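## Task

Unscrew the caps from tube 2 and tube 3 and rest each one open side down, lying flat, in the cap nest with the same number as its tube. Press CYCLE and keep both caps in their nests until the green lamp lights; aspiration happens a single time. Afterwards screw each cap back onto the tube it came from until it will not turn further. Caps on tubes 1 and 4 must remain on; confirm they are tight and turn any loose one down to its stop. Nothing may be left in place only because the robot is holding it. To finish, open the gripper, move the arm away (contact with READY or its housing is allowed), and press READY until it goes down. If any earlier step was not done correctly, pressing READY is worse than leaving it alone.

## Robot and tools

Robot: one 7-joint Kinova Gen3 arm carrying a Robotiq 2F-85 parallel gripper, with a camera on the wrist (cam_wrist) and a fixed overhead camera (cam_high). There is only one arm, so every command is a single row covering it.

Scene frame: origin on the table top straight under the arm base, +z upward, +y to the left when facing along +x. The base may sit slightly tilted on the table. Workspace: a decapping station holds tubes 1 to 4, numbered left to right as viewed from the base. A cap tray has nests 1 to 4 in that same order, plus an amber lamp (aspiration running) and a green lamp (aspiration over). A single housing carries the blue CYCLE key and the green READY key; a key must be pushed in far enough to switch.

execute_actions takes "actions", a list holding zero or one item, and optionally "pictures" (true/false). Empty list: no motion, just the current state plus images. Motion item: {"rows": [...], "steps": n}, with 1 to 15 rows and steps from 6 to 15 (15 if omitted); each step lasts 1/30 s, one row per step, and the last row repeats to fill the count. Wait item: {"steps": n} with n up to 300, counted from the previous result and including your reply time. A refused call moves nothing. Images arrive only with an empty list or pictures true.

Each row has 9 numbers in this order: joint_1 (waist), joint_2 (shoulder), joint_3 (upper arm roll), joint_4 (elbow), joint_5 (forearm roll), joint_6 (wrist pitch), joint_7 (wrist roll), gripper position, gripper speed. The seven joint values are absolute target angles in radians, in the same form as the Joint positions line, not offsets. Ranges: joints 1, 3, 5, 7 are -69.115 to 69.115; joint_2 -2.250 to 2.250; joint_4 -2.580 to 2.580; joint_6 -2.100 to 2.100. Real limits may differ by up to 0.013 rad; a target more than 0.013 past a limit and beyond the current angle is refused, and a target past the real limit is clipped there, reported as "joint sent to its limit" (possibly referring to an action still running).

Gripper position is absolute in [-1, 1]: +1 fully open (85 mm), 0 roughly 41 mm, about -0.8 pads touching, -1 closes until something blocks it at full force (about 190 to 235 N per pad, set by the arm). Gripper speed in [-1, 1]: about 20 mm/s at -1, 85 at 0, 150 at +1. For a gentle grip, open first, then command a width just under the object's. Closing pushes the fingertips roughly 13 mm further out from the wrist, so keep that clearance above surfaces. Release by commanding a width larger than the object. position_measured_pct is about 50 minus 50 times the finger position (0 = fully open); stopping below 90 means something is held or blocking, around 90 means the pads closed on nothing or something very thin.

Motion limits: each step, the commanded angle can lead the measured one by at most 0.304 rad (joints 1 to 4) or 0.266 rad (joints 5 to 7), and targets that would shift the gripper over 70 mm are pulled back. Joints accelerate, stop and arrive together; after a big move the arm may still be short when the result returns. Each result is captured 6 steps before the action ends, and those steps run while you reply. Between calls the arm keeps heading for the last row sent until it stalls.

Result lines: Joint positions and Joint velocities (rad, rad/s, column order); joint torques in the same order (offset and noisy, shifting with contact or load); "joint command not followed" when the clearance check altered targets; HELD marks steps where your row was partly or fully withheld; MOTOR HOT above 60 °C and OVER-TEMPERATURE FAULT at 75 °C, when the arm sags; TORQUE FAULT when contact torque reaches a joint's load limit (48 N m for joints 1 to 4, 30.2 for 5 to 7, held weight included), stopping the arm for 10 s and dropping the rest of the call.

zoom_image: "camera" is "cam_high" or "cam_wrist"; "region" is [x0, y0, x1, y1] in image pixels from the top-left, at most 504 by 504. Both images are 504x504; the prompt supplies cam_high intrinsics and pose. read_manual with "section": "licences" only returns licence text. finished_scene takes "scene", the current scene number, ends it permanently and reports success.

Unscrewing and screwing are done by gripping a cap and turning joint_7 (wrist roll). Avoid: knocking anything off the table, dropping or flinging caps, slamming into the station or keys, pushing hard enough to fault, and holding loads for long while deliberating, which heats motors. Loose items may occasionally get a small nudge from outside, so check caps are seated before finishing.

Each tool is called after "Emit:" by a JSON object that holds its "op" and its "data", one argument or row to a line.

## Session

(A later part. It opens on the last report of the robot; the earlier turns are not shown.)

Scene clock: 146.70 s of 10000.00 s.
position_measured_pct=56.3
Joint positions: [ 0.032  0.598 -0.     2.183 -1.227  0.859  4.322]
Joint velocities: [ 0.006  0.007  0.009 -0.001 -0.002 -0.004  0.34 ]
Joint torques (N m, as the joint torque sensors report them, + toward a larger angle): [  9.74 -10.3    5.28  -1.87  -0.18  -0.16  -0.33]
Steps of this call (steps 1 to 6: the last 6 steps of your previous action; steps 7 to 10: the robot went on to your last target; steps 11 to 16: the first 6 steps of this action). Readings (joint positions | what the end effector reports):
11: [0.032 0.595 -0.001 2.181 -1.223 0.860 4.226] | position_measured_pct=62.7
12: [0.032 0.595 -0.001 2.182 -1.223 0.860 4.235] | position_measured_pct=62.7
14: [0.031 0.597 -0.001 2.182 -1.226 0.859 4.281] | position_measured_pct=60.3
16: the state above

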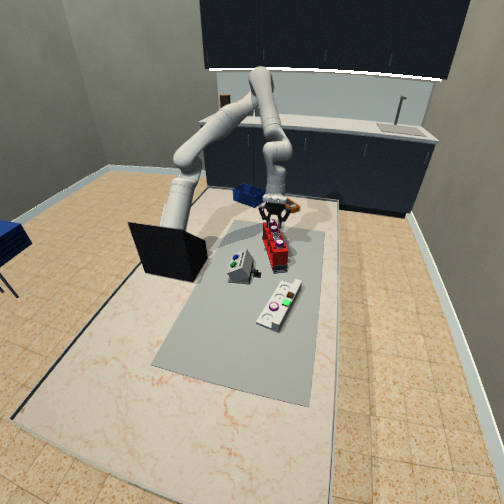

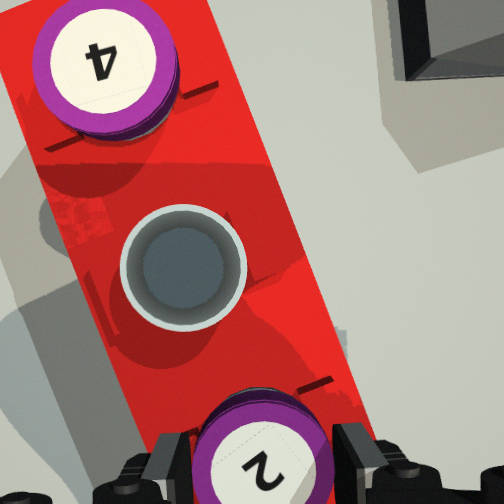

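Emit:
{"op": "execute_actions", "data": {
  "actions": [
    {"rows": [[0.034292,0.596806,0,2.182081,-1.223832,0.860504,4.33,-0.1,0],[0.038368,0.593120,0,2.180986,-1.216544,0.863489,4.33,-0.1,0],[0.046527,0.585813,0,2.178683,-1.202124,0.869631,4.33,-0.1,0],[0.058783,0.575015,0,2.174946,-1.180884,0.879269,4.33,-0.1,0],[0.0793,0.5574,0,2.1680,-1.1465,0.8965,4.33,-0.1,0],[0.0999,0.5407,0,2.1601,-1.1141,0.9158,4.33,-0.1,0],[0.1204,0.5239,0,2.1512,-1.0817,0.9351,4.4,-0.1,0],[0.1204,0.5239,0,2.1512,-1.0817,0.9351,4.5,-0.1,0],[0.1204,0.5239,0,2.1512,-1.0817,0.9351,4.6,-0.1,0],[0.344833,0.922277,0,1.900668,-1.05,0.91,5.6,-0.06,0]], "steps": 15}
  ]
}}

Scene clock: 148.00 s of 10000.00 s.
position_measured_pct=54.8
Joint positions: [ 0.106  0.537  0.001  2.159 -1.108  0.918  4.35 ]
Joint velocities: [ 0.176 -0.109  0.023 -0.059  0.391  0.15   0.595]
Joint torques (N m, as the joint torque sensors report them, + toward a larger angle): [ 7.19 -5.59  3.94 -1.95 -0.14 -0.49 -0.25]
Steps of this call (steps 1 to 6: the last 6 steps of your previous action; steps 7 to 15: the robot went on to your last target; steps 16 to 30: nothing new was sent; steps 31 to 39: the first 9 steps of this action). Readings (joint positions | what the end effector reports):
31: [0.033 0.598 -0.000 2.183 -1.227 0.859 4.330] | position_measured_pct=54.8
32: [0.035 0.596 -0.000 2.182 -1.224 0.861 4.330] | position_measured_pct=54.8
34: [0.046 0.587 -0.001 2.179 -1.208 0.867 4.330] | position_measured_pct=54.8
38: [0.097 0.544 -0.000 2.162 -1.125 0.910 4.335] | position_measured_pct=54.8
39: the state above

Emit:
{"op": "execute_actions", "data": {
  "actions": [
    {"rows": [[0.344833,0.922277,0,1.900668,-1.05,0.91,5.6,-0.06,0],[0.344833,0.922277,0,1.900668,-1.05,0.91,5.6,-0.06,0],[0.344833,0.922277,0,1.900668,-1.05,0.91,5.6,-0.06,0],[0.344833,0.922277,0,1.900668,-1.05,0.91,5.6,-0.06,0],[0.344833,0.922277,0,1.900668,-1.05,0.91,5.6,-0.06,0],[0.344833,0.922277,0,1.900668,-1.05,0.91,5.6,-0.06,0],[0.344833,0.922277,0,1.900668,-1.05,0.91,5.6,-0.06,0],[0.344833,0.922277,0,1.900668,-1.05,0.91,5.6,-0.06,0],[0.4807,1.3500,0,1.5669,-0.9388,0.9084,5.83,-0.06,0]], "steps": 15}
  ]
}}

Emit:
{"op": "execute_actions", "data": {
  "actions": [
    {"rows": [[0.4807,1.3500,0,1.5669,-0.9388,0.9084,5.83,-0.06,0]], "steps": 15}
  ]
}}

Scene clock: 148.63 s of 10000.00 s.
position_measured_pct=52.8
Joint positions: [ 0.329  0.891  0.     1.917 -1.052  0.911  4.984]
Joint velocities: [ 0.156  0.295 -0.018 -0.176  0.028  0.014  1.214]
Joint torques (N m, as the joint torque sensors report them, + toward a larger angle): [ 12.37 -11.47   6.35  -3.91  -0.42  -0.65  -0.04]
Steps of this call (steps 1 to 6: the last 6 steps of your previous action; steps 7 to 10: the robot went on to your last target; steps 11 to 19: the first 9 steps of this action). Readings (joint positions | what the end effector reports):
11: [0.264 0.767 -0.000 1.994 -1.065 0.915 4.659] | position_measured_pct=52.8
12: [0.278 0.794 0.000 1.977 -1.062 0.913 4.699] | position_measured_pct=52.8
14: [0.299 0.835 0.001 1.951 -1.058 0.912 4.780] | position_measured_pct=52.8
18: [0.325 0.883 0.001 1.922 -1.053 0.911 4.943] | position_measured_pct=52.8
19: the state above

Scene clock: 149.13 s of 10000.00 s.
position_measured_pct=52.8
Joint positions: [ 0.461  1.279  0.001  1.614 -0.953  0.908  5.474]
Joint velocities: [ 0.117  0.424 -0.002 -0.298  0.097 -0.001  1.215]
Joint torques (N m, as the joint torque sensors report them, + toward a larger angle): [ 12.34 -17.58   5.67  -4.06  -0.47   0.    -0.17]
Steps of this call (steps 1 to 6: the last 6 steps of your previous action; steps 7 to 15: the first 9 steps of this action). Readings (joint positions | what the end effector reports):
7: [0.402 1.066 -0.000 1.767 -1.005 0.910 5.179] | position_measured_pct=52.8
8: [0.411 1.099 0.000 1.742 -0.997 0.910 5.208] | position_measured_pct=52.8
10: [0.429 1.164 -0.000 1.696 -0.981 0.909 5.273] | position_measured_pct=52.8
14: [0.457 1.264 0.001 1.625 -0.957 0.908 5.434] | position_measured_pct=52.8
15: the state above

Emit:
{"op": "execute_actions", "data": {
  "actions": [
    {"rows": [[0.4807,1.3500,0,1.5669,-0.9388,0.9084,5.83,-0.06,0],[0.4807,1.3500,0,1.5669,-0.9388,0.9084,5.83,-0.06,0],[0.4597,1.3727,0,1.5639,-0.9722,0.8952,5.848,-0.06,0],[0.4597,1.3727,0,1.5639,-0.9722,0.8952,5.848,-0.06,0],[0.438741,1.395484,0,1.560937,-1.005594,0.882018,5.866115,-0.06,0]], "steps": 15}
  ],
  "pictures": true
}}

Scene clock: 149.73 s of 10000.00 s.
position_measured_pct=52.8
Joint positions: [ 0.441  1.393 -0.002  1.562 -1.005  0.883  5.866]
Joint velocities: [ 0.002 -0.008  0.017 -0.015 -0.036 -0.014  0.015]
Joint torques (N m, as the joint torque sensors report them, + toward a larger angle): [ 14.65 -17.91   7.29  -3.58  -0.16  -0.25  -0.62]
Steps of this call (steps 1 to 6: the last 6 steps of your previous action; steps 7 to 9: the robot went on to your last target; steps 10 to 18: the first 9 steps of this action). Readings (joint positions | what the end effector reports):
10: [0.480 1.347 0.000 1.568 -0.939 0.908 5.826] | position_measured_pct=52.8
11: [0.480 1.348 0.000 1.568 -0.939 0.908 5.830] | position_measured_pct=52.8
13: [0.473 1.356 0.001 1.566 -0.947 0.905 5.834] | position_measured_pct=52.8
17: [0.441 1.393 -0.001 1.562 -1.002 0.884 5.865] | position_measured_pct=52.8
18: the state above

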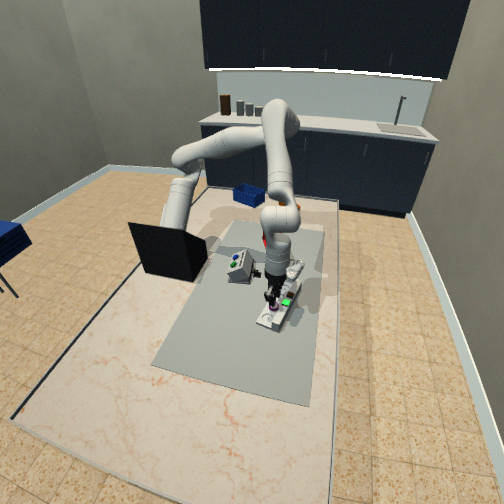

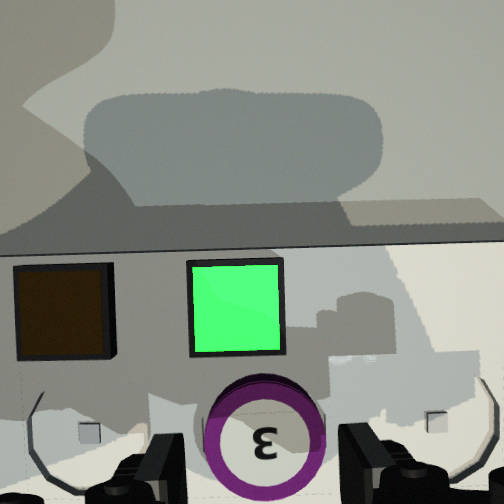

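Emit:
{"op": "execute_actions", "data": {
  "actions": [
    {"rows": [[0.431741,1.403061,0,1.559946,-1.016725,0.877614,5.872698,-0.03,0],[0.424741,1.410637,0,1.558955,-1.027856,0.873211,5.879281,-0.03,0],[0.417741,1.418214,0,1.557965,-1.038987,0.868807,5.885864,-0.03,0],[0.410740,1.425791,0,1.556974,-1.050118,0.864403,5.892441,-0.03,0],[0.406540,1.430337,0,1.556380,-1.056797,0.861761,5.896390,-0.03,0],[0.403740,1.433368,0,1.555983,-1.061249,0.860000,5.899023,-0.03,0],[0.401640,1.435641,0,1.555686,-1.064589,0.858679,5.900998,-0.03,0],[0.400240,1.437156,0,1.555488,-1.066815,0.857798,5.902315,-0.03,0]], "steps": 15}
  ],
  "pictures": true
}}

Scene clock: 150.87 s of 10000.00 s.
position_measured_pct=51.6
Joint positions: [ 0.402  1.435 -0.001  1.556 -1.066  0.858  5.902]
Joint velocities: [-0.021  0.026 -0.004  0.001 -0.043 -0.017  0.026]
Joint torques (N m, as the joint torque sensors report them, + toward a larger angle): [ 14.45 -17.26   6.6   -3.35  -0.17  -0.34  -0.34]
Steps of this call (steps 1 to 6: the last 6 steps of your previous action; steps 7 to 15: the robot went on to your last target; steps 16 to 25: nothing new was sent; steps 26 to 34: the first 9 steps of this action). Readings (joint positions | what the end effector reports):
26: [0.437 1.397 0.000 1.561 -1.007 0.882 5.867] | position_measured_pct=52.8
27: [0.433 1.402 0.001 1.560 -1.013 0.879 5.870] | position_measured_pct=52.8
29: [0.420 1.415 0.001 1.558 -1.032 0.871 5.882] | position_measured_pct=51.6
33: [0.403 1.434 -0.001 1.556 -1.063 0.859 5.900] | position_measured_pct=51.6
34: the state above

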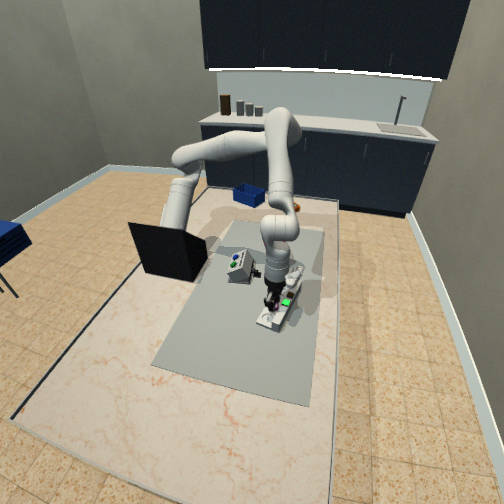

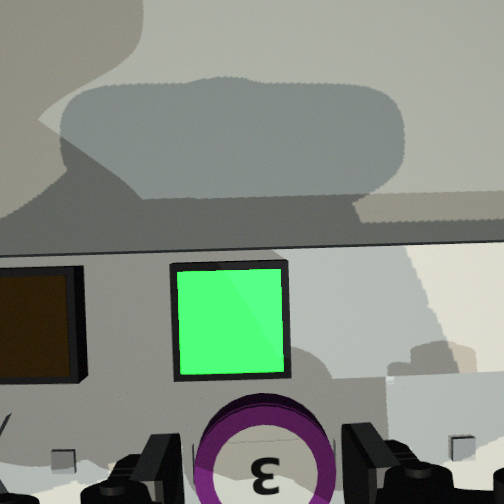

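Emit:
{"op": "execute_actions", "data": {
  "actions": [
    {"rows": [[0.400240,1.437156,0,1.555488,-1.066815,0.857798,5.902315,-1,0]], "steps": 15}
  ]
}}

Scene clock: 151.37 s of 10000.00 s.
position_measured_pct=62.7
Joint positions: [ 0.401  1.436  0.001  1.555 -1.067  0.858  5.902]
Joint velocities: [ 0.001 -0.001 -0.001 -0.     0.    -0.001 -0.   ]
Joint torques (N m, as the joint torque sensors report them, + toward a larger angle): [ 12.34 -15.38   5.91  -2.81  -0.48  -0.49  -0.23]
Steps of this call (steps 1 to 6: the last 6 steps of your previous action; steps 7 to 15: the first 9 steps of this action). Readings (joint positions | what the end effector reports):
7: [0.401 1.437 -0.000 1.556 -1.067 0.858 5.902] | position_measured_pct=51.2
8: [0.400 1.437 -0.000 1.556 -1.067 0.858 5.902] | position_measured_pct=52.0
10: [0.400 1.437 0.000 1.555 -1.067 0.858 5.902] | position_measured_pct=56.0
14: [0.401 1.436 0.001 1.555 -1.067 0.858 5.902] | position_measured_pct=62.3
15: the state above

Emit:
{"op": "execute_actions", "data": {
  "actions": [
    {"rows": [[0.401640,1.435641,0,1.555686,-1.064589,0.858679,5.900998,-1,0],[0.403740,1.433368,0,1.555983,-1.061249,0.860000,5.899023,-1,0],[0.406540,1.430337,0,1.556380,-1.056797,0.861761,5.896390,-1,0],[0.410740,1.425791,0,1.556974,-1.050118,0.864403,5.892441,-1,0],[0.417741,1.418214,0,1.557965,-1.038987,0.868807,5.885864,-1,0],[0.424741,1.410637,0,1.558955,-1.027856,0.873211,5.879281,-1,0],[0.438741,1.395484,0,1.560937,-1.005594,0.882018,5.866115,-1,0],[0.4597,1.3727,0,1.5639,-0.9722,0.8952,5.87,-1,0],[0.4807,1.3500,0,1.5669,-0.9388,0.9084,5.9,-1,0],[0.4807,1.3500,0,1.5669,-0.9388,0.9084,6.0,-1,0],[0.344833,0.922277,0,1.900668,-1.05,0.91,6.6,-1,0]], "steps": 15}
  ],
  "pictures": true
}}

Scene clock: 154.43 s of 10000.00 s.
position_measured_pct=62.7
Joint positions: [ 0.445  1.389 -0.001  1.562 -1.001  0.884  5.872]
Joint velocities: [ 0.42  -0.459 -0.004  0.057  0.64   0.255 -0.032]
Joint torques (N m, as the joint torque sensors report them, + toward a larger angle): [ 15.98 -19.53   7.47  -4.04  -0.45  -0.16  -0.3 ]
Steps of this call (steps 1 to 6: the last 6 steps of your previous action; steps 7 to 15: the robot went on to your last target; steps 16 to 83: nothing new was sent; steps 84 to 92: the first 9 steps of this action). Readings (joint positions | what the end effector reports):
84: [0.402 1.436 0.000 1.556 -1.066 0.858 5.902] | position_measured_pct=62.7
85: [0.403 1.434 0.000 1.556 -1.065 0.859 5.901] | position_measured_pct=62.7
87: [0.407 1.430 -0.000 1.557 -1.058 0.861 5.897] | position_measured_pct=62.7
91: [0.432 1.403 -0.001 1.560 -1.020 0.877 5.875] | position_measured_pct=62.7
92: the state above

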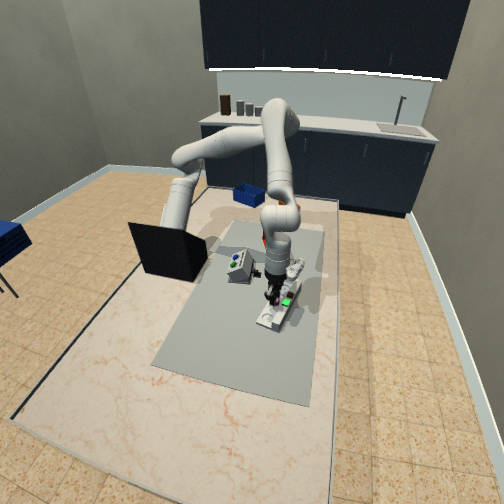

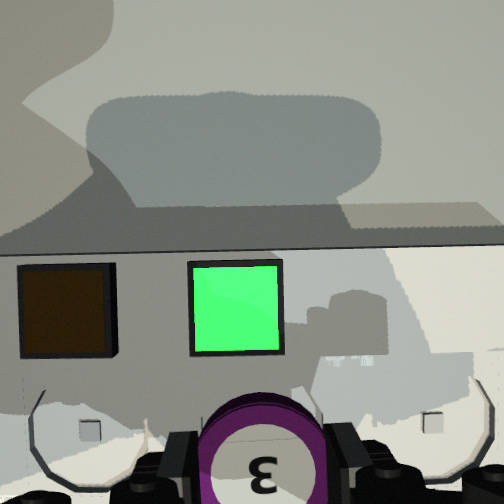

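Emit:
{"op": "execute_actions", "data": {
  "actions": [
    {"rows": [[0.344833,0.922277,0,1.900668,-1.05,0.91,6.9,-1,0]], "steps": 15}
  ]
}}

Emit:
{"op": "execute_actions", "data": {
  "actions": [
    {"rows": [[0.344833,0.922277,0,1.900668,-1.05,0.91,7.1,-1,0],[0.344833,0.922277,0,1.900668,-1.05,0.91,7.2,-1,0],[0.344833,0.922277,0,1.900668,-1.05,0.91,7.3,-1,0],[0.1925,0.6496,0,2.0854,-1.0650,0.9328,7.8,-1,0]], "steps": 15}
  ]
}}

Scene clock: 154.97 s of 10000.00 s.
position_measured_pct=62.7
Joint positions: [ 0.369  0.996 -0.001  1.845 -1.033  0.909  6.318]
Joint velocities: [-0.147 -0.436 -0.     0.356 -0.113  0.009  1.216]
Joint torques (N m, as the joint torque sensors report them, + toward a larger angle): [ 13.59 -11.18   6.81  -3.75  -0.57  -0.71  -0.42]
Steps of this call (steps 1 to 6: the last 6 steps of your previous action; step 7: the robot went on to your last target; steps 8 to 16: the first 9 steps of this action). Readings (joint positions | what the end effector reports):
8: [0.442 1.211 0.002 1.674 -0.976 0.903 6.028] | position_measured_pct=62.7
9: [0.430 1.179 0.002 1.700 -0.985 0.904 6.055] | position_measured_pct=62.7
11: [0.409 1.115 0.001 1.750 -1.001 0.906 6.118] | position_measured_pct=62.7
15: [0.375 1.012 -0.000 1.832 -1.029 0.909 6.277] | position_measured_pct=62.7
16: the state above

Scene clock: 155.47 s of 10000.00 s.
position_measured_pct=62.7
Joint positions: [ 0.3    0.841  0.002  1.952 -1.054  0.915  6.879]
Joint velocities: [-0.515 -0.937  0.001  0.61  -0.053  0.07   1.006]
Joint torques (N m, as the joint torque sensors report them, + toward a larger angle): [ 10.06 -14.87   4.61  -2.94  -0.55   0.36  -0.2 ]
Steps of this call (steps 1 to 6: the last 6 steps of your previous action; steps 7 to 15: the first 9 steps of this action). Readings (joint positions | what the end effector reports):
7: [0.351 0.940 -0.000 1.889 -1.046 0.910 6.602] | position_measured_pct=62.7
8: [0.350 0.937 -0.000 1.891 -1.047 0.910 6.643] | position_measured_pct=62.7
10: [0.348 0.931 -0.000 1.895 -1.048 0.910 6.724] | position_measured_pct=62.7
14: [0.316 0.870 0.002 1.933 -1.053 0.913 6.848] | position_measured_pct=62.7
15: the state above

Emit:
{"op": "execute_actions", "data": {
  "actions": [
    {"rows": [[0.1925,0.6496,0,2.0854,-1.0650,0.9328,7.8,-1,0],[0.1925,0.6496,0,2.0854,-1.0650,0.9328,7.8,-1,0],[0.1925,0.6496,0,2.0854,-1.0650,0.9328,7.8,-1,0],[0.1925,0.6496,0,2.0854,-1.0650,0.9328,7.8,-1,0],[0.1925,0.6496,0,2.0854,-1.0650,0.9328,7.8,-1,0],[0.164501,0.673888,0,2.096986,-1.111435,0.906691,7.8,-1,0]], "steps": 15}
  ],
  "pictures": true
}}

Scene clock: 156.07 s of 10000.00 s.
position_measured_pct=62.7
Joint positions: [ 0.186  0.663  0.     2.087 -1.074  0.926  7.605]
Joint velocities: [-0.147  0.068 -0.007  0.072 -0.195 -0.109  1.217]
Joint torques (N m, as the joint torque sensors report them, + toward a larger angle): [10.22 -9.89  5.53 -3.7  -0.27 -0.39 -0.44]
Steps of this call (steps 1 to 6: the last 6 steps of your previous action; steps 7 to 9: the robot went on to your last target; steps 10 to 18: the first 9 steps of this action). Readings (joint positions | what the end effector reports):
10: [0.208 0.677 -0.000 2.069 -1.064 0.931 7.280] | position_measured_pct=62.7
11: [0.205 0.672 -0.000 2.072 -1.064 0.931 7.321] | position_measured_pct=62.7
13: [0.201 0.664 -0.000 2.077 -1.064 0.932 7.402] | position_measured_pct=62.7
17: [0.191 0.662 0.000 2.084 -1.069 0.929 7.564] | position_measured_pct=62.7
18: the state above

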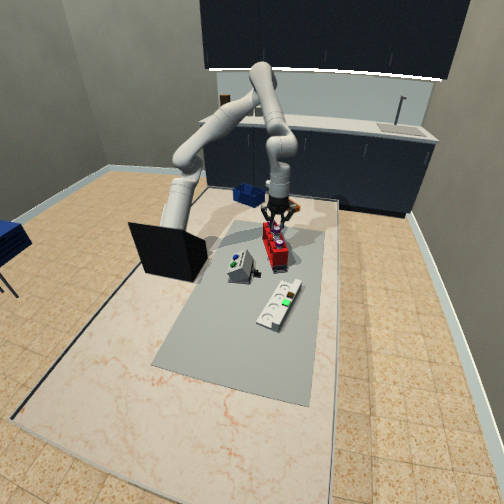

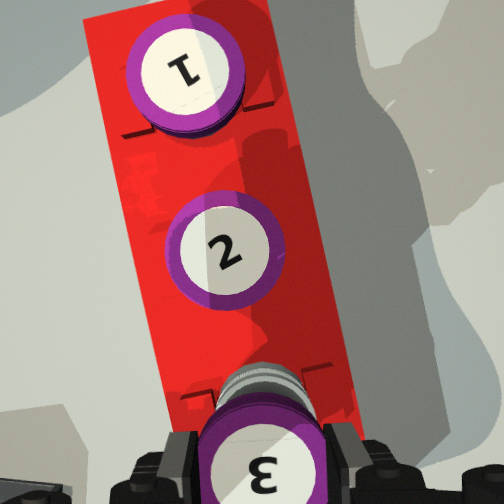

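Emit:
{"op": "execute_actions", "data": {
  "actions": [
    {"rows": [[0.164501,0.673888,0,2.096986,-1.111435,0.906691,7.8,-1,0],[0.145685,0.690687,0,2.103370,-1.143759,0.891022,7.8,-1,0],[0.145685,0.690687,0,2.103370,-1.143759,0.891022,7.8,-1,0],[0.140,0.6957,0,2.1053,-1.1535,0.8863,7.8,-1,0],[0.134395,0.700767,0,2.107200,-1.163153,0.881620,7.8,-1,0],[0.132500,0.702496,0,2.107735,-1.166494,0.880188,7.8,-1,0],[0.130605,0.704225,0,2.108270,-1.169835,0.878756,7.8,-1,0],[0.129658,0.705090,0,2.108538,-1.171506,0.878041,7.8,-1,0],[0.128710,0.705954,0,2.108805,-1.173176,0.877325,7.8,-1,0]], "steps": 15}
  ],
  "pictures": true
}}

Scene clock: 156.97 s of 10000.00 s.
position_measured_pct=62.7
Joint positions: [ 0.131  0.704 -0.     2.109 -1.171  0.878  7.8  ]
Joint velocities: [-0.037  0.033  0.006  0.011 -0.063 -0.029  0.   ]
Joint torques (N m, as the joint torque sensors report them, + toward a larger angle): [ 10.54 -11.04   5.87  -3.14  -0.47   0.17  -0.34]
Steps of this call (steps 1 to 6: the last 6 steps of your previous action; steps 7 to 18: the robot went on to your last target; steps 19 to 27: the first 9 steps of this action). Readings (joint positions | what the end effector reports):
19: [0.165 0.674 -0.000 2.097 -1.111 0.907 7.800] | position_measured_pct=62.7
20: [0.163 0.675 0.000 2.097 -1.113 0.906 7.800] | position_measured_pct=62.7
22: [0.148 0.689 0.001 2.102 -1.134 0.895 7.800] | position_measured_pct=62.7
26: [0.133 0.703 -0.000 2.108 -1.168 0.880 7.800] | position_measured_pct=62.7
27: the state above

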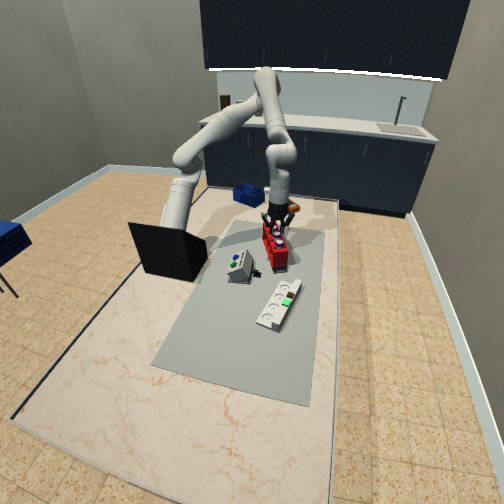

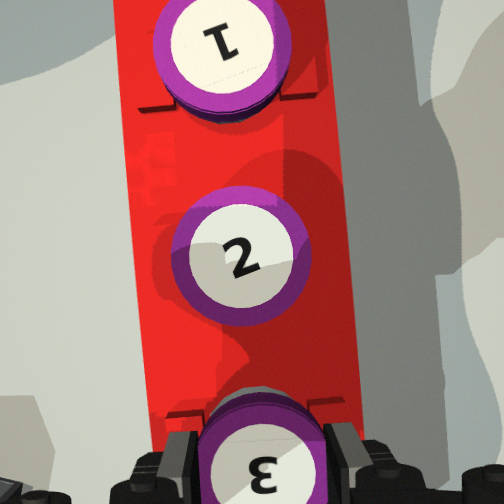

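Emit:
{"op": "execute_actions", "data": {
  "actions": [
    {"rows": [[0.128236,0.706386,0,2.108939,-1.174011,0.876967,7.8,-1,0],[0.127763,0.706818,0,2.109073,-1.174846,0.876609,7.8,-1,0],[0.127289,0.707250,0,2.109206,-1.175681,0.876251,7.8,-1,0],[0.126816,0.707682,0,2.109340,-1.176516,0.875893,7.8,-1,0]], "steps": 14}
  ]
}}

Scene clock: 157.47 s of 10000.00 s.
position_measured_pct=62.7
Joint positions: [ 0.129  0.705  0.001  2.11  -1.175  0.877  7.8  ]
Joint velocities: [ 0.    -0.    -0.001  0.001 -0.001 -0.001 -0.   ]
Joint torques (N m, as the joint torque sensors report them, + toward a larger angle): [ 9.06 -8.41  4.4  -3.08 -0.95 -0.83 -0.26]
Steps of this call (steps 1 to 6: the last 6 steps of your previous action; step 7: the robot went on to your last target; steps 8 to 15: the first 8 steps of this action). Readings (joint positions | what the end effector reports):
8: [0.129 0.705 0.001 2.109 -1.173 0.878 7.800] | position_measured_pct=62.7
9: [0.129 0.705 0.001 2.109 -1.173 0.878 7.800] | position_measured_pct=62.7
11: [0.129 0.705 0.001 2.110 -1.174 0.878 7.800] | position_measured_pct=62.7
15: the state above

Emit:
{"op": "execute_actions", "data": {
  "actions": [
    {"rows": [[0.127384,0.707164,0,2.109180,-1.175514,0.876322,7.2,-1,0]], "steps": 15}
  ]
}}

Scene clock: 158.07 s of 10000.00 s.
position_measured_pct=62.7
Joint positions: [ 0.128  0.707  0.001  2.11  -1.175  0.876  7.538]
Joint velocities: [-0.001  0.003  0.     0.     0.001  0.001 -1.216]
Joint torques (N m, as the joint torque sensors report them, + toward a larger angle): [ 10.35 -10.3    4.86  -2.79  -0.56  -0.06  -0.37]
Steps of this call (steps 1 to 6: the last 6 steps of your previous action; steps 7 to 9: the robot went on to your last target; steps 10 to 18: the first 9 steps of this action). Readings (joint positions | what the end effector reports):
10: [0.129 0.705 0.001 2.110 -1.175 0.877 7.799] | position_measured_pct=62.7
11: [0.129 0.705 0.001 2.110 -1.175 0.877 7.789] | position_measured_pct=62.7
13: [0.129 0.706 0.001 2.110 -1.175 0.876 7.739] | position_measured_pct=62.7
17: [0.128 0.707 0.001 2.110 -1.175 0.876 7.579] | position_measured_pct=62.7
18: the state above

Emit:
{"op": "execute_actions", "data": {
  "actions": [
    {"rows": [[0.126247,0.708201,0,2.109501,-1.177519,0.875463,6.9,-1,0]], "steps": 12}
  ]
}}

Scene clock: 158.67 s of 10000.00 s.
position_measured_pct=62.7
Joint positions: [ 0.128  0.707  0.001  2.11  -1.175  0.876  7.06 ]
Joint velocities: [-0.004  0.002  0.001  0.001 -0.005 -0.002 -1.214]
Joint torques (N m, as the joint torque sensors report them, + toward a larger angle): [ 10.01 -10.23   4.92  -2.99  -0.57  -0.22  -0.34]
Steps of this call (steps 1 to 6: the last 6 steps of your previous action; steps 7 to 12: the robot went on to your last target; steps 13 to 18: the first 6 steps of this action). Readings (joint positions | what the end effector reports):
13: [0.128 0.707 0.001 2.110 -1.175 0.876 7.199] | position_measured_pct=62.7
14: [0.128 0.707 0.001 2.110 -1.175 0.876 7.189] | position_measured_pct=62.7
16: [0.128 0.707 0.001 2.110 -1.175 0.876 7.139] | position_measured_pct=62.7
18: the state above

Emit:
{"op": "execute_actions", "data": {
  "actions": [
    {"rows": [[0.125679,0.708720,0,2.109661,-1.178521,0.875033,6.5,-1,0]], "steps": 12}
  ]
}}

Scene clock: 159.10 s of 10000.00 s.
position_measured_pct=62.7
Joint positions: [ 0.127  0.708  0.001  2.11  -1.177  0.876  6.76 ]
Joint velocities: [-0.001 -0.002  0.001  0.    -0.002 -0.001 -1.215]
Joint torques (N m, as the joint torque sensors report them, + toward a larger angle): [ 9.75 -9.84  4.76 -2.76 -0.83 -0.46 -0.05]
Steps of this call (steps 1 to 6: the last 6 steps of your previous action; step 7: the robot went on to your last target; steps 8 to 13: the first 6 steps of this action). Readings (joint positions | what the end effector reports):
8: [0.127 0.707 0.001 2.110 -1.176 0.876 6.899] | position_measured_pct=62.7
9: [0.127 0.708 0.001 2.110 -1.176 0.876 6.889] | position_measured_pct=62.7
11: [0.127 0.708 0.001 2.110 -1.176 0.876 6.839] | position_measured_pct=62.7
13: the state above

Emit:
{"op": "execute_actions", "data": {
  "actions": [
    {"rows": [[0.125110,0.709238,0,2.109822,-1.179523,0.874604,5.9,-1,0]], "steps": 15}
  ]
}}

Scene clock: 159.70 s of 10000.00 s.
position_measured_pct=62.7
Joint positions: [ 0.127  0.708  0.001  2.111 -1.178  0.875  6.238]
Joint velocities: [-0.002  0.001 -0.     0.003 -0.003 -0.001 -1.215]
Joint torques (N m, as the joint torque sensors report them, + toward a larger angle): [ 9.77 -9.64  4.65 -3.06 -0.98 -0.57 -0.58]
Steps of this call (steps 1 to 6: the last 6 steps of your previous action; steps 7 to 9: the robot went on to your last target; steps 10 to 18: the first 9 steps of this action). Readings (joint positions | what the end effector reports):
10: [0.127 0.708 0.001 2.111 -1.177 0.875 6.499] | position_measured_pct=62.7
11: [0.127 0.708 0.001 2.111 -1.177 0.875 6.489] | position_measured_pct=62.7
13: [0.127 0.708 0.001 2.111 -1.177 0.875 6.439] | position_measured_pct=62.7
17: [0.127 0.708 0.001 2.111 -1.178 0.875 6.279] | position_measured_pct=62.7
18: the state above

Emit:
{"op": "execute_actions", "data": {
  "actions": [
    {"rows": [[0.124542,0.709757,0,2.109982,-1.180525,0.874174,5.3,-1,0]], "steps": 15}
  ]
}}

Scene clock: 160.20 s of 10000.00 s.
position_measured_pct=62.7
Joint positions: [ 0.126  0.708  0.001  2.111 -1.179  0.875  5.63 ]
Joint velocities: [-0.     0.001 -0.     0.001 -0.001 -0.001 -1.217]
Joint torques (N m, as the joint torque sensors report them, + toward a larger angle): [ 9.47 -9.29  4.91 -2.95 -0.92 -0.67 -0.22]
Steps of this call (steps 1 to 6: the last 6 steps of your previous action; steps 7 to 15: the first 9 steps of this action). Readings (joint positions | what the end effector reports):
7: [0.127 0.708 0.001 2.110 -1.179 0.876 5.954] | position_measured_pct=62.7
8: [0.126 0.708 0.001 2.110 -1.179 0.875 5.914] | position_measured_pct=62.7
10: [0.126 0.708 0.001 2.110 -1.179 0.875 5.833] | position_measured_pct=62.7
14: [0.126 0.708 0.001 2.111 -1.179 0.875 5.670] | position_measured_pct=62.7
15: the state above

Emit:
{"op": "execute_actions", "data": {
  "actions": [
    {"rows": [[0.124163,0.710103,0,2.110089,-1.181194,0.873888,4.7,-1,0]], "steps": 15}
  ]
}}

Scene clock: 160.73 s of 10000.00 s.
position_measured_pct=62.7
Joint positions: [ 0.126  0.709  0.001  2.111 -1.18   0.875  5.005]
Joint velocities: [-0.002  0.002 -0.    -0.001 -0.001 -0.001 -1.216]
Joint torques (N m, as the joint torque sensors report them, + toward a larger angle): [ 9.64 -9.43  4.88 -2.9  -0.86 -0.54 -0.26]
Steps of this call (steps 1 to 6: the last 6 steps of your previous action; step 7: the robot went on to your last target; steps 8 to 16: the first 9 steps of this action). Readings (joint positions | what the end effector reports):
8: [0.126 0.708 0.001 2.111 -1.180 0.875 5.320] | position_measured_pct=62.7
9: [0.126 0.708 0.001 2.111 -1.180 0.875 5.287] | position_measured_pct=62.7
11: [0.126 0.708 0.001 2.111 -1.180 0.875 5.208] | position_measured_pct=62.7
15: [0.126 0.708 0.001 2.111 -1.180 0.875 5.046] | position_measured_pct=62.7
16: the state above

Emit:
{"op": "execute_actions", "data": {
  "actions": [
    {"rows": [[0.123594,0.710622,0,2.110250,-1.182196,0.873458,4.1,-1,0]], "steps": 15}
  ]
}}

Scene clock: 161.23 s of 10000.00 s.
position_measured_pct=62.7
Joint positions: [ 0.125  0.709  0.001  2.111 -1.181  0.874  4.41 ]
Joint velocities: [-0.     0.002 -0.     0.    -0.    -0.001 -1.216]
Joint torques (N m, as the joint torque sensors report them, + toward a larger angle): [ 9.41 -9.47  4.83 -2.94 -0.94 -0.62 -0.48]
Steps of this call (steps 1 to 6: the last 6 steps of your previous action; steps 7 to 15: the first 9 steps of this action). Readings (joint positions | what the end effector reports):
7: [0.125 0.709 0.001 2.111 -1.180 0.874 4.730] | position_measured_pct=62.7
8: [0.125 0.709 0.001 2.111 -1.180 0.874 4.693] | position_measured_pct=62.7
10: [0.125 0.709 0.001 2.111 -1.180 0.874 4.613] | position_measured_pct=62.7
14: [0.125 0.709 0.001 2.111 -1.181 0.874 4.450] | position_measured_pct=62.7
15: the state above

Emit:
{"op": "execute_actions", "data": {
  "actions": [
    {"rows": [[0.123026,0.711140,0,2.110410,-1.183198,0.873029,3.5,-1,0]], "steps": 15}
  ]
}}

Scene clock: 161.73 s of 10000.00 s.
position_measured_pct=62.7
Joint positions: [ 0.124  0.709  0.001  2.111 -1.181  0.874  3.812]
Joint velocities: [-0.003  0.005 -0.001 -0.001 -0.01  -0.012 -1.215]
Joint torques (N m, as the joint torque sensors report them, + toward a larger angle): [ 9.51 -9.14  5.01 -2.72 -1.01 -0.65 -0.7 ]
Steps of this call (steps 1 to 6: the last 6 steps of your previous action; steps 7 to 15: the first 9 steps of this action). Readings (joint positions | what the end effector reports):
7: [0.125 0.709 0.001 2.111 -1.181 0.874 4.133] | position_measured_pct=62.7
8: [0.125 0.709 0.001 2.111 -1.181 0.874 4.096] | position_measured_pct=62.7
10: [0.125 0.709 0.001 2.111 -1.181 0.874 4.015] | position_measured_pct=62.7
14: [0.124 0.709 0.001 2.111 -1.181 0.874 3.853] | position_measured_pct=62.7
15: the state above

Emit:
{"op": "execute_actions", "data": {
  "actions": [
    {"rows": [[0.122552,0.711572,0,2.110544,-1.184033,0.872671,2.9,-1,0]], "steps": 15}
  ]
}}

Scene clock: 162.23 s of 10000.00 s.
position_measured_pct=62.7
Joint positions: [ 0.124  0.71   0.001  2.111 -1.182  0.873  3.213]
Joint velocities: [-0.001 -0.001 -0.    -0.001  0.002  0.002 -1.216]
Joint torques (N m, as the joint torque sensors report them, + toward a larger angle): [10.1  -9.22  4.85 -3.19 -1.1  -0.19 -0.75]
Steps of this call (steps 1 to 6: the last 6 steps of your previous action; steps 7 to 15: the first 9 steps of this action). Readings (joint positions | what the end effector reports):
7: [0.124 0.709 0.001 2.111 -1.181 0.873 3.535] | position_measured_pct=62.7
8: [0.124 0.709 0.001 2.111 -1.181 0.873 3.497] | position_measured_pct=62.7
10: [0.124 0.709 0.001 2.111 -1.182 0.873 3.416] | position_measured_pct=62.7
14: [0.124 0.709 0.001 2.112 -1.182 0.873 3.254] | position_measured_pct=62.7
15: the state above

Emit:
{"op": "execute_actions", "data": {
  "actions": [
    {"rows": [[0.122078,0.712005,0,2.110678,-1.184869,0.872313,2.35,-1,0]], "steps": 15}
  ]
}}

Scene clock: 162.83 s of 10000.00 s.
position_measured_pct=62.7
Joint positions: [ 0.123  0.71   0.001  2.112 -1.183  0.873  2.639]
Joint velocities: [-0.001  0.    -0.    -0.    -0.003  0.001 -1.216]
Joint torques (N m, as the joint torque sensors report them, + toward a larger angle): [10.41 -9.12  4.96 -3.   -1.25 -0.46 -0.53]
Steps of this call (steps 1 to 6: the last 6 steps of your previous action; steps 7 to 9: the robot went on to your last target; steps 10 to 18: the first 9 steps of this action). Readings (joint positions | what the end effector reports):
10: [0.123 0.710 0.001 2.111 -1.182 0.873 2.900] | position_measured_pct=62.7
11: [0.123 0.710 0.001 2.111 -1.182 0.873 2.890] | position_measured_pct=62.7
13: [0.123 0.710 0.001 2.111 -1.182 0.873 2.839] | position_measured_pct=62.7
17: [0.123 0.710 0.001 2.112 -1.182 0.873 2.679] | position_measured_pct=62.7
18: the state above

Emit:
{"op": "execute_actions", "data": {
  "actions": [
    {"rows": [[0.121889,0.712178,0,2.110731,-1.185203,0.872170,2.1,-1,0]], "steps": 12}
  ]
}}

Scene clock: 163.23 s of 10000.00 s.
position_measured_pct=62.7
Joint positions: [ 0.123  0.711  0.001  2.112 -1.183  0.872  2.177]
Joint velocities: [-0.     0.002 -0.     0.001 -0.003  0.    -1.159]
Joint torques (N m, as the joint torque sensors report them, + toward a larger angle): [10.23 -9.65  5.07 -2.91 -1.16 -0.37 -0.49]
Steps of this call (steps 1 to 6: the last 6 steps of your previous action; steps 7 to 12: the first 6 steps of this action). Readings (joint positions | what the end effector reports):
7: [0.123 0.711 0.001 2.112 -1.183 0.872 2.370] | position_measured_pct=62.7
8: [0.123 0.711 0.001 2.112 -1.183 0.872 2.338] | position_measured_pct=62.7
10: [0.123 0.711 0.001 2.112 -1.183 0.872 2.258] | position_measured_pct=62.7
12: the state above

Emit:
{"op": "execute_actions", "data": {
  "actions": [
    {"rows": [[0.121699,0.712350,0,2.110785,-1.185537,0.872026,1.9,-1,0]], "steps": 12}
  ]
}}

Scene clock: 163.63 s of 10000.00 s.
position_measured_pct=62.7
Joint positions: [ 0.123  0.711  0.001  2.112 -1.184  0.872  1.962]
Joint velocities: [ 0.001  0.003 -0.     0.001 -0.002 -0.    -1.06 ]
Joint torques (N m, as the joint torque sensors report them, + toward a larger angle): [ 9.89 -9.97  4.98 -2.96 -0.85 -0.36 -0.57]
Steps of this call (steps 1 to 6: the last 6 steps of your previous action; steps 7 to 12: the first 6 steps of this action). Readings (joint positions | what the end effector reports):
7: [0.123 0.711 0.001 2.112 -1.184 0.873 2.099] | position_measured_pct=62.7
8: [0.123 0.711 0.001 2.112 -1.184 0.873 2.090] | position_measured_pct=62.7
10: [0.123 0.711 0.001 2.112 -1.184 0.873 2.039] | position_measured_pct=62.7
12: the state above

Emit:
{"op": "execute_actions", "data": {
  "actions": [
    {"rows": [[0.121320,0.712696,0,2.110892,-1.186205,0.871740,1.72,-1,0]], "steps": 12}
  ]
}}

Scene clock: 165.47 s of 10000.00 s.
position_measured_pct=62.7
Joint positions: [ 0.122  0.711  0.001  2.112 -1.185  0.872  1.766]
Joint velocities: [ 0.001 -0.001  0.     0.    -0.004  0.    -0.919]
Joint torques (N m, as the joint torque sensors report them, + toward a larger angle): [ 9.98 -9.33  4.87 -2.72 -0.97 -0.54 -0.31]
Steps of this call (steps 1 to 6: the last 6 steps of your previous action; steps 7 to 30: the robot went on to your last target; steps 31 to 49: nothing new was sent; steps 50 to 55: the first 6 steps of this action). Readings (joint positions | what the end effector reports):
50: [0.123 0.711 0.001 2.112 -1.184 0.872 1.899] | position_measured_pct=62.7
51: [0.123 0.711 0.001 2.112 -1.184 0.872 1.890] | position_measured_pct=62.7
53: [0.122 0.711 0.001 2.112 -1.184 0.872 1.839] | position_measured_pct=62.7
55: the state above

Emit:
{"op": "execute_actions", "data": {
  "actions": [
    {"rows": [[0.121131,0.712869,0,2.110945,-1.186539,0.871597,1.55,-1,0]], "steps": 12}
  ]
}}

Scene clock: 165.87 s of 10000.00 s.
position_measured_pct=62.7
Joint positions: [ 0.122  0.711  0.001  2.112 -1.185  0.872  1.588]
Joint velocities: [ 0.     0.     0.     0.    -0.001 -0.001 -0.843]
Joint torques (N m, as the joint torque sensors report them, + toward a larger angle): [ 9.89 -9.29  4.89 -2.98 -1.01 -0.71 -0.55]
Steps of this call (steps 1 to 6: the last 6 steps of your previous action; steps 7 to 12: the first 6 steps of this action). Readings (joint positions | what the end effector reports):
7: [0.122 0.711 0.001 2.112 -1.185 0.872 1.719] | position_measured_pct=62.7
8: [0.122 0.711 0.001 2.112 -1.185 0.872 1.710] | position_measured_pct=62.7
10: [0.122 0.711 0.001 2.112 -1.185 0.872 1.659] | position_measured_pct=62.7
12: the state above

Emit:
{"op": "execute_actions", "data": {
  "actions": [
    {"rows": [[0.121131,0.712869,0,2.110945,-1.186539,0.871597,1.4,-1,0]], "steps": 12}
  ]
}}

Scene clock: 167.53 s of 10000.00 s.
position_measured_pct=62.7
Joint positions: [ 0.122  0.711  0.001  2.112 -1.185  0.872  1.426]
Joint velocities: [-0.    -0.     0.    -0.001  0.     0.001 -0.686]
Joint torques (N m, as the joint torque sensors report them, + toward a larger angle): [10.05 -9.26  4.99 -2.84 -1.12 -0.68 -0.27]
Steps of this call (steps 1 to 6: the last 6 steps of your previous action; steps 7 to 30: the robot went on to your last target; steps 31 to 44: nothing new was sent; steps 45 to 50: the first 6 steps of this action). Readings (joint positions | what the end effector reports):
45: [0.122 0.711 0.001 2.112 -1.185 0.872 1.549] | position_measured_pct=62.7
46: [0.122 0.711 0.001 2.112 -1.185 0.872 1.540] | position_measured_pct=62.7
48: [0.122 0.711 0.001 2.112 -1.185 0.872 1.489] | position_measured_pct=62.7
50: the state above

Emit:
{"op": "execute_actions", "data": {
  "actions": [
    {"rows": [[0.120941,0.713042,0,2.110999,-1.186873,0.871454,1.26,-1,0]], "steps": 12}
  ]
}}

Scene clock: 167.93 s of 10000.00 s.
position_measured_pct=62.7
Joint positions: [ 0.122  0.711  0.     2.111 -1.183  0.872  1.284]
Joint velocities: [-0.011 -0.015 -0.005 -0.008  0.024 -0.014 -0.576]
Joint torques (N m, as the joint torque sensors report them, + toward a larger angle): [10.86 -8.29  5.57 -1.18 -2.54 -0.03 -2.44]
Steps of this call (steps 1 to 6: the last 6 steps of your previous action; steps 7 to 12: the first 6 steps of this action). Readings (joint positions | what the end effector reports):
7: [0.122 0.711 0.001 2.112 -1.185 0.872 1.399] | position_measured_pct=62.7
8: [0.122 0.711 0.001 2.112 -1.185 0.872 1.390] | position_measured_pct=62.7
10: [0.122 0.711 0.001 2.111 -1.185 0.872 1.340] | position_measured_pct=62.7
12: the state above

Emit:
{"op": "execute_actions", "data": {
  "actions": [
    {"rows": [[0.120941,0.713042,0,2.110999,-1.186873,0.871454,1.29,-0.1,0]], "steps": 13}
  ]
}}

Scene clock: 168.47 s of 10000.00 s.
position_measured_pct=55.2
Joint positions: [ 0.121  0.713  0.     2.111 -1.187  0.871  1.29 ]
Joint velocities: [ 0.001  0.003 -0.    -0.002 -0.002  0.001 -0.001]
Joint torques (N m, as the joint torque sensors report them, + toward a larger angle): [ 10.85 -10.37   5.79  -2.35  -0.17  -0.26  -0.33]
Steps of this call (steps 1 to 6: the last 6 steps of your previous action; steps 7 to 9: the robot went on to your last target; steps 10 to 16: the first 7 steps of this action). Readings (joint positions | what the end effector reports):
10: [0.121 0.710 0.000 2.111 -1.182 0.871 1.266] | position_measured_pct=62.7
11: [0.121 0.711 0.000 2.111 -1.183 0.871 1.274] | position_measured_pct=62.7
13: [0.121 0.712 0.000 2.111 -1.185 0.871 1.290] | position_measured_pct=57.9
16: the state above

Emit:
{"op": "execute_actions", "data": {
  "actions": [
    {"rows": [[0.123026,0.711140,0,2.110410,-1.183198,0.873029,1.29,-0.1,0],[0.126816,0.707682,0,2.109340,-1.176516,0.875893,1.29,-0.1,0],[0.134395,0.700767,0,2.107200,-1.163153,0.881620,1.29,-0.1,0],[0.145685,0.690687,0,2.103370,-1.143759,0.891022,1.29,-0.1,0],[0.155,0.6823,0,2.1002,-1.1276,0.8989,1.29,-0.1,0],[0.164501,0.673888,0,2.096986,-1.111435,0.906691,1.29,-0.1,0],[0.164501,0.673888,0,2.096986,-1.111435,0.906691,1.35,-0.1,0],[0.164501,0.673888,0,2.096986,-1.111435,0.906691,1.42,-0.1,0],[0.237877,0.785840,0,2.004540,-1.065358,0.920650,1.5719,0.05,0]], "steps": 15}
  ]
}}

Emit:
{"op": "execute_actions", "data": {
  "actions": [
    {"rows": [[0.237877,0.785840,0,2.004540,-1.065358,0.920650,1.5719,0.05,0]], "steps": 15}
  ],
  "pictures": true
}}

Scene clock: 172.93 s of 10000.00 s.
position_measured_pct=54.8
Joint positions: [ 0.161  0.678  0.001  2.097 -1.114  0.905  1.316]
Joint velocities: [ 0.053  0.044 -0.025 -0.034  0.069  0.047  0.689]
Joint torques (N m, as the joint torque sensors report them, + toward a larger angle): [10.84 -9.68  5.49 -3.37 -0.34 -0.22 -0.12]
Steps of this call (steps 1 to 6: the last 6 steps of your previous action; steps 7 to 15: the robot went on to your last target; steps 16 to 125: nothing new was sent; steps 126 to 134: the first 9 steps of this action). Readings (joint positions | what the end effector reports):
126: [0.122 0.712 -0.000 2.111 -1.186 0.872 1.290] | position_measured_pct=54.8
127: [0.124 0.710 -0.000 2.110 -1.183 0.873 1.290] | position_measured_pct=54.8
129: [0.134 0.701 -0.001 2.108 -1.168 0.880 1.290] | position_measured_pct=54.8
133: [0.161 0.677 0.001 2.098 -1.117 0.904 1.298] | position_measured_pct=54.8
134: the state above

Scene clock: 173.43 s of 10000.00 s.
position_measured_pct=47.6
Joint positions: [ 0.237  0.785  0.     2.005 -1.065  0.921  1.572]
Joint velocities: [ 0.009  0.01  -0.     0.    -0.    -0.001 -0.   ]
Joint torques (N m, as the joint torque sensors report them, + toward a larger angle): [ 11.35 -10.95   5.71  -3.34  -0.26  -0.16  -0.19]
Steps of this call (steps 1 to 6: the last 6 steps of your previous action; steps 7 to 15: the first 9 steps of this action). Readings (joint positions | what the end effector reports):
7: [0.229 0.773 0.001 2.016 -1.070 0.918 1.553] | position_measured_pct=47.6
8: [0.233 0.779 0.002 2.009 -1.067 0.919 1.566] | position_measured_pct=47.6
10: [0.234 0.781 0.001 2.006 -1.065 0.920 1.572] | position_measured_pct=47.6
14: [0.237 0.784 0.000 2.005 -1.065 0.921 1.572] | position_measured_pct=47.6
15: the state above

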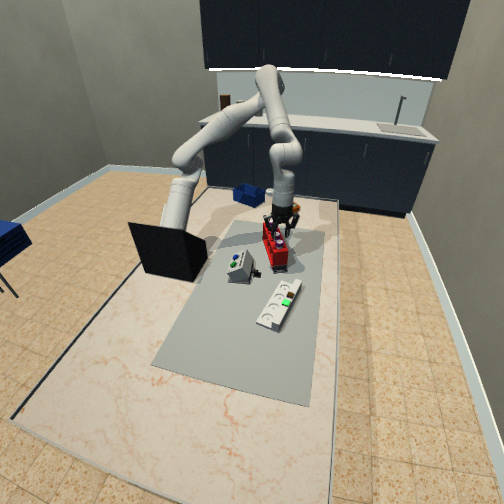

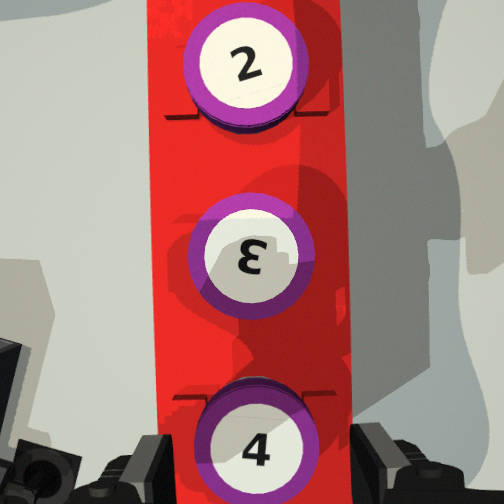

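Emit:
{"op": "zoom_image", "data": {
  "camera": "cam_wrist",
  "region": [130, 360, 390, 504]
}}

Region (130, 360, 390, 504) of cam_wrist's 504x504 image, scaled by 1.938; it fills the top 279 rows of this view, and the rest is white.

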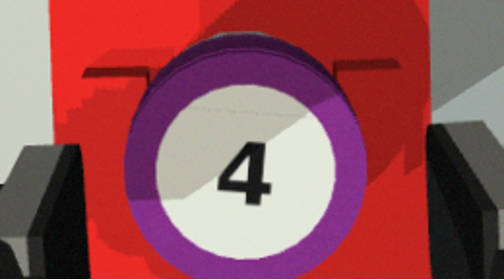

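Emit:
{"op": "execute_actions", "data": {
  "actions": [
    {"rows": [[0.2255,0.7988,0,2.0112,-1.0895,0.9080,1.59,0.05,0],[0.2185,0.8052,0,2.0137,-1.1012,0.9018,1.60,0.05,0],[0.211557,0.811697,0,2.016136,-1.112994,0.895569,1.60551,0.05,0],[0.208070,0.814943,0,2.017156,-1.119061,0.892775,1.60987,0.05,0],[0.204583,0.818188,0,2.018176,-1.125129,0.889981,1.61424,0.05,0],[0.201095,0.821434,0,2.019196,-1.131196,0.887187,1.61860,0.05,0],[0.197608,0.824679,0,2.020216,-1.137263,0.884393,1.62296,0.05,0]], "steps": 15}
  ],
  "pictures": true
}}

Scene clock: 175.50 s of 10000.00 s.
position_measured_pct=47.6
Joint positions: [ 0.2    0.823 -0.001  2.02  -1.137  0.885  1.623]
Joint velocities: [-0.005  0.005  0.001  0.006 -0.032 -0.013  0.021]
Joint torques (N m, as the joint torque sensors report them, + toward a larger angle): [ 12.39 -12.18   6.37  -3.28  -0.29  -0.2   -0.26]
Steps of this call (steps 1 to 6: the last 6 steps of your previous action; steps 7 to 15: the robot went on to your last target; steps 16 to 53: nothing new was sent; steps 54 to 62: the first 9 steps of this action). Readings (joint positions | what the end effector reports):
54: [0.236 0.787 0.000 2.005 -1.067 0.920 1.573] | position_measured_pct=47.6
55: [0.230 0.794 0.001 2.007 -1.076 0.915 1.580] | position_measured_pct=47.6
57: [0.215 0.808 0.000 2.014 -1.103 0.901 1.600] | position_measured_pct=47.6
61: [0.200 0.822 -0.000 2.020 -1.134 0.886 1.621] | position_measured_pct=47.6
62: the state above

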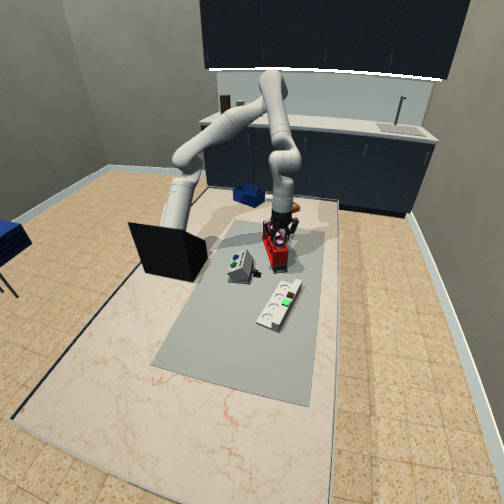

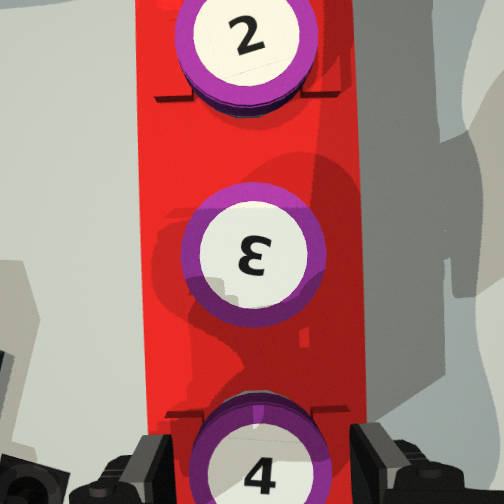

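Emit:
{"op": "execute_actions", "data": {
  "actions": [
    {"rows": [[0.197608,0.824679,0,2.020216,-1.137263,0.884393,1.62296,-1,0]], "steps": 15}
  ]
}}

Scene clock: 176.00 s of 10000.00 s.
position_measured_pct=61.9
Joint positions: [ 0.199  0.823  0.001  2.021 -1.136  0.885  1.623]
Joint velocities: [-0.001  0.    -0.003 -0.002 -0.001 -0.003  0.001]
Joint torques (N m, as the joint torque sensors report them, + toward a larger angle): [10.6  -9.84  4.98 -3.04 -0.88 -0.84 -0.24]
Steps of this call (steps 1 to 6: the last 6 steps of your previous action; steps 7 to 15: the first 9 steps of this action). Readings (joint positions | what the end effector reports):
7: [0.198 0.824 -0.000 2.020 -1.137 0.884 1.623] | position_measured_pct=47.6
8: [0.198 0.824 -0.000 2.020 -1.137 0.884 1.623] | position_measured_pct=48.0
10: [0.198 0.825 -0.000 2.020 -1.137 0.884 1.623] | position_measured_pct=52.0
14: [0.199 0.824 0.001 2.021 -1.136 0.885 1.623] | position_measured_pct=60.7
15: the state above

Emit:
{"op": "execute_actions", "data": {
  "actions": [
    {"rows": [[0.198829,0.823543,0,2.019859,-1.135139,0.885371,1.62,-1,0],[0.198829,0.823543,0,2.019859,-1.135139,0.885371,1.62,-1,0],[0.198829,0.823543,0,2.019859,-1.135139,0.885371,1.48,-1,0]], "steps": 13}
  ]
}}

Scene clock: 176.50 s of 10000.00 s.
position_measured_pct=62.3
Joint positions: [ 0.199  0.823  0.     2.02  -1.135  0.885  1.525]
Joint velocities: [ 0.001  0.    -0.     0.002 -0.001  0.    -0.895]
Joint torques (N m, as the joint torque sensors report them, + toward a larger angle): [ 11.43 -11.3    5.69  -2.77  -0.45  -0.3   -0.43]
Steps of this call (steps 1 to 6: the last 6 steps of your previous action; steps 7 to 8: the robot went on to your last target; steps 9 to 15: the first 7 steps of this action). Readings (joint positions | what the end effector reports):
9: [0.199 0.823 0.001 2.021 -1.136 0.885 1.622] | position_measured_pct=62.3
10: [0.199 0.823 -0.000 2.020 -1.135 0.885 1.621] | position_measured_pct=62.3
12: [0.199 0.823 0.000 2.020 -1.135 0.885 1.609] | position_measured_pct=62.3
15: the state above

Emit:
{"op": "execute_actions", "data": {
  "actions": [
    {"rows": [[0.198720,0.823645,0,2.019891,-1.135329,0.885284,1.34,-1,0]], "steps": 12}
  ]
}}

Scene clock: 176.90 s of 10000.00 s.
position_measured_pct=62.3
Joint positions: [ 0.199  0.823  0.     2.02  -1.134  0.885  1.362]
Joint velocities: [-0.008 -0.01  -0.008 -0.015  0.039 -0.01  -0.55 ]
Joint torques (N m, as the joint torque sensors report them, + toward a larger angle): [ 12.04 -10.75   6.37  -1.85  -1.52   0.21  -1.72]
Steps of this call (steps 1 to 6: the last 6 steps of your previous action; steps 7 to 12: the first 6 steps of this action). Readings (joint positions | what the end effector reports):
7: [0.199 0.823 0.000 2.020 -1.135 0.885 1.479] | position_measured_pct=62.3
8: [0.199 0.823 0.000 2.020 -1.135 0.885 1.469] | position_measured_pct=62.3
10: [0.199 0.823 0.000 2.020 -1.135 0.885 1.419] | position_measured_pct=62.3
12: the state above

Emit:
{"op": "execute_actions", "data": {
  "actions": [
    {"rows": [[0.198720,0.823645,0,2.019891,-1.135329,0.885284,1.31,-1,0]], "steps": 9}
  ]
}}

Scene clock: 179.63 s of 10000.00 s.
position_measured_pct=62.3
Joint positions: [ 0.198  0.822 -0.     2.019 -1.131  0.884  1.322]
Joint velocities: [-0.001  0.003  0.004 -0.003  0.001 -0.005 -0.29 ]
Joint torques (N m, as the joint torque sensors report them, + toward a larger angle): [ 12.2  -10.68   5.76  -1.67  -2.2    0.4   -2.52]
Steps of this call (steps 1 to 6: the last 6 steps of your previous action; steps 7 to 30: the robot went on to your last target; steps 31 to 79: nothing new was sent; steps 80 to 82: the first 3 steps of this action). Readings (joint positions | what the end effector reports):
80: [0.198 0.822 -0.000 2.019 -1.131 0.885 1.343] | position_measured_pct=62.3
81: [0.198 0.822 -0.000 2.019 -1.131 0.885 1.334] | position_measured_pct=62.3
82: the state above


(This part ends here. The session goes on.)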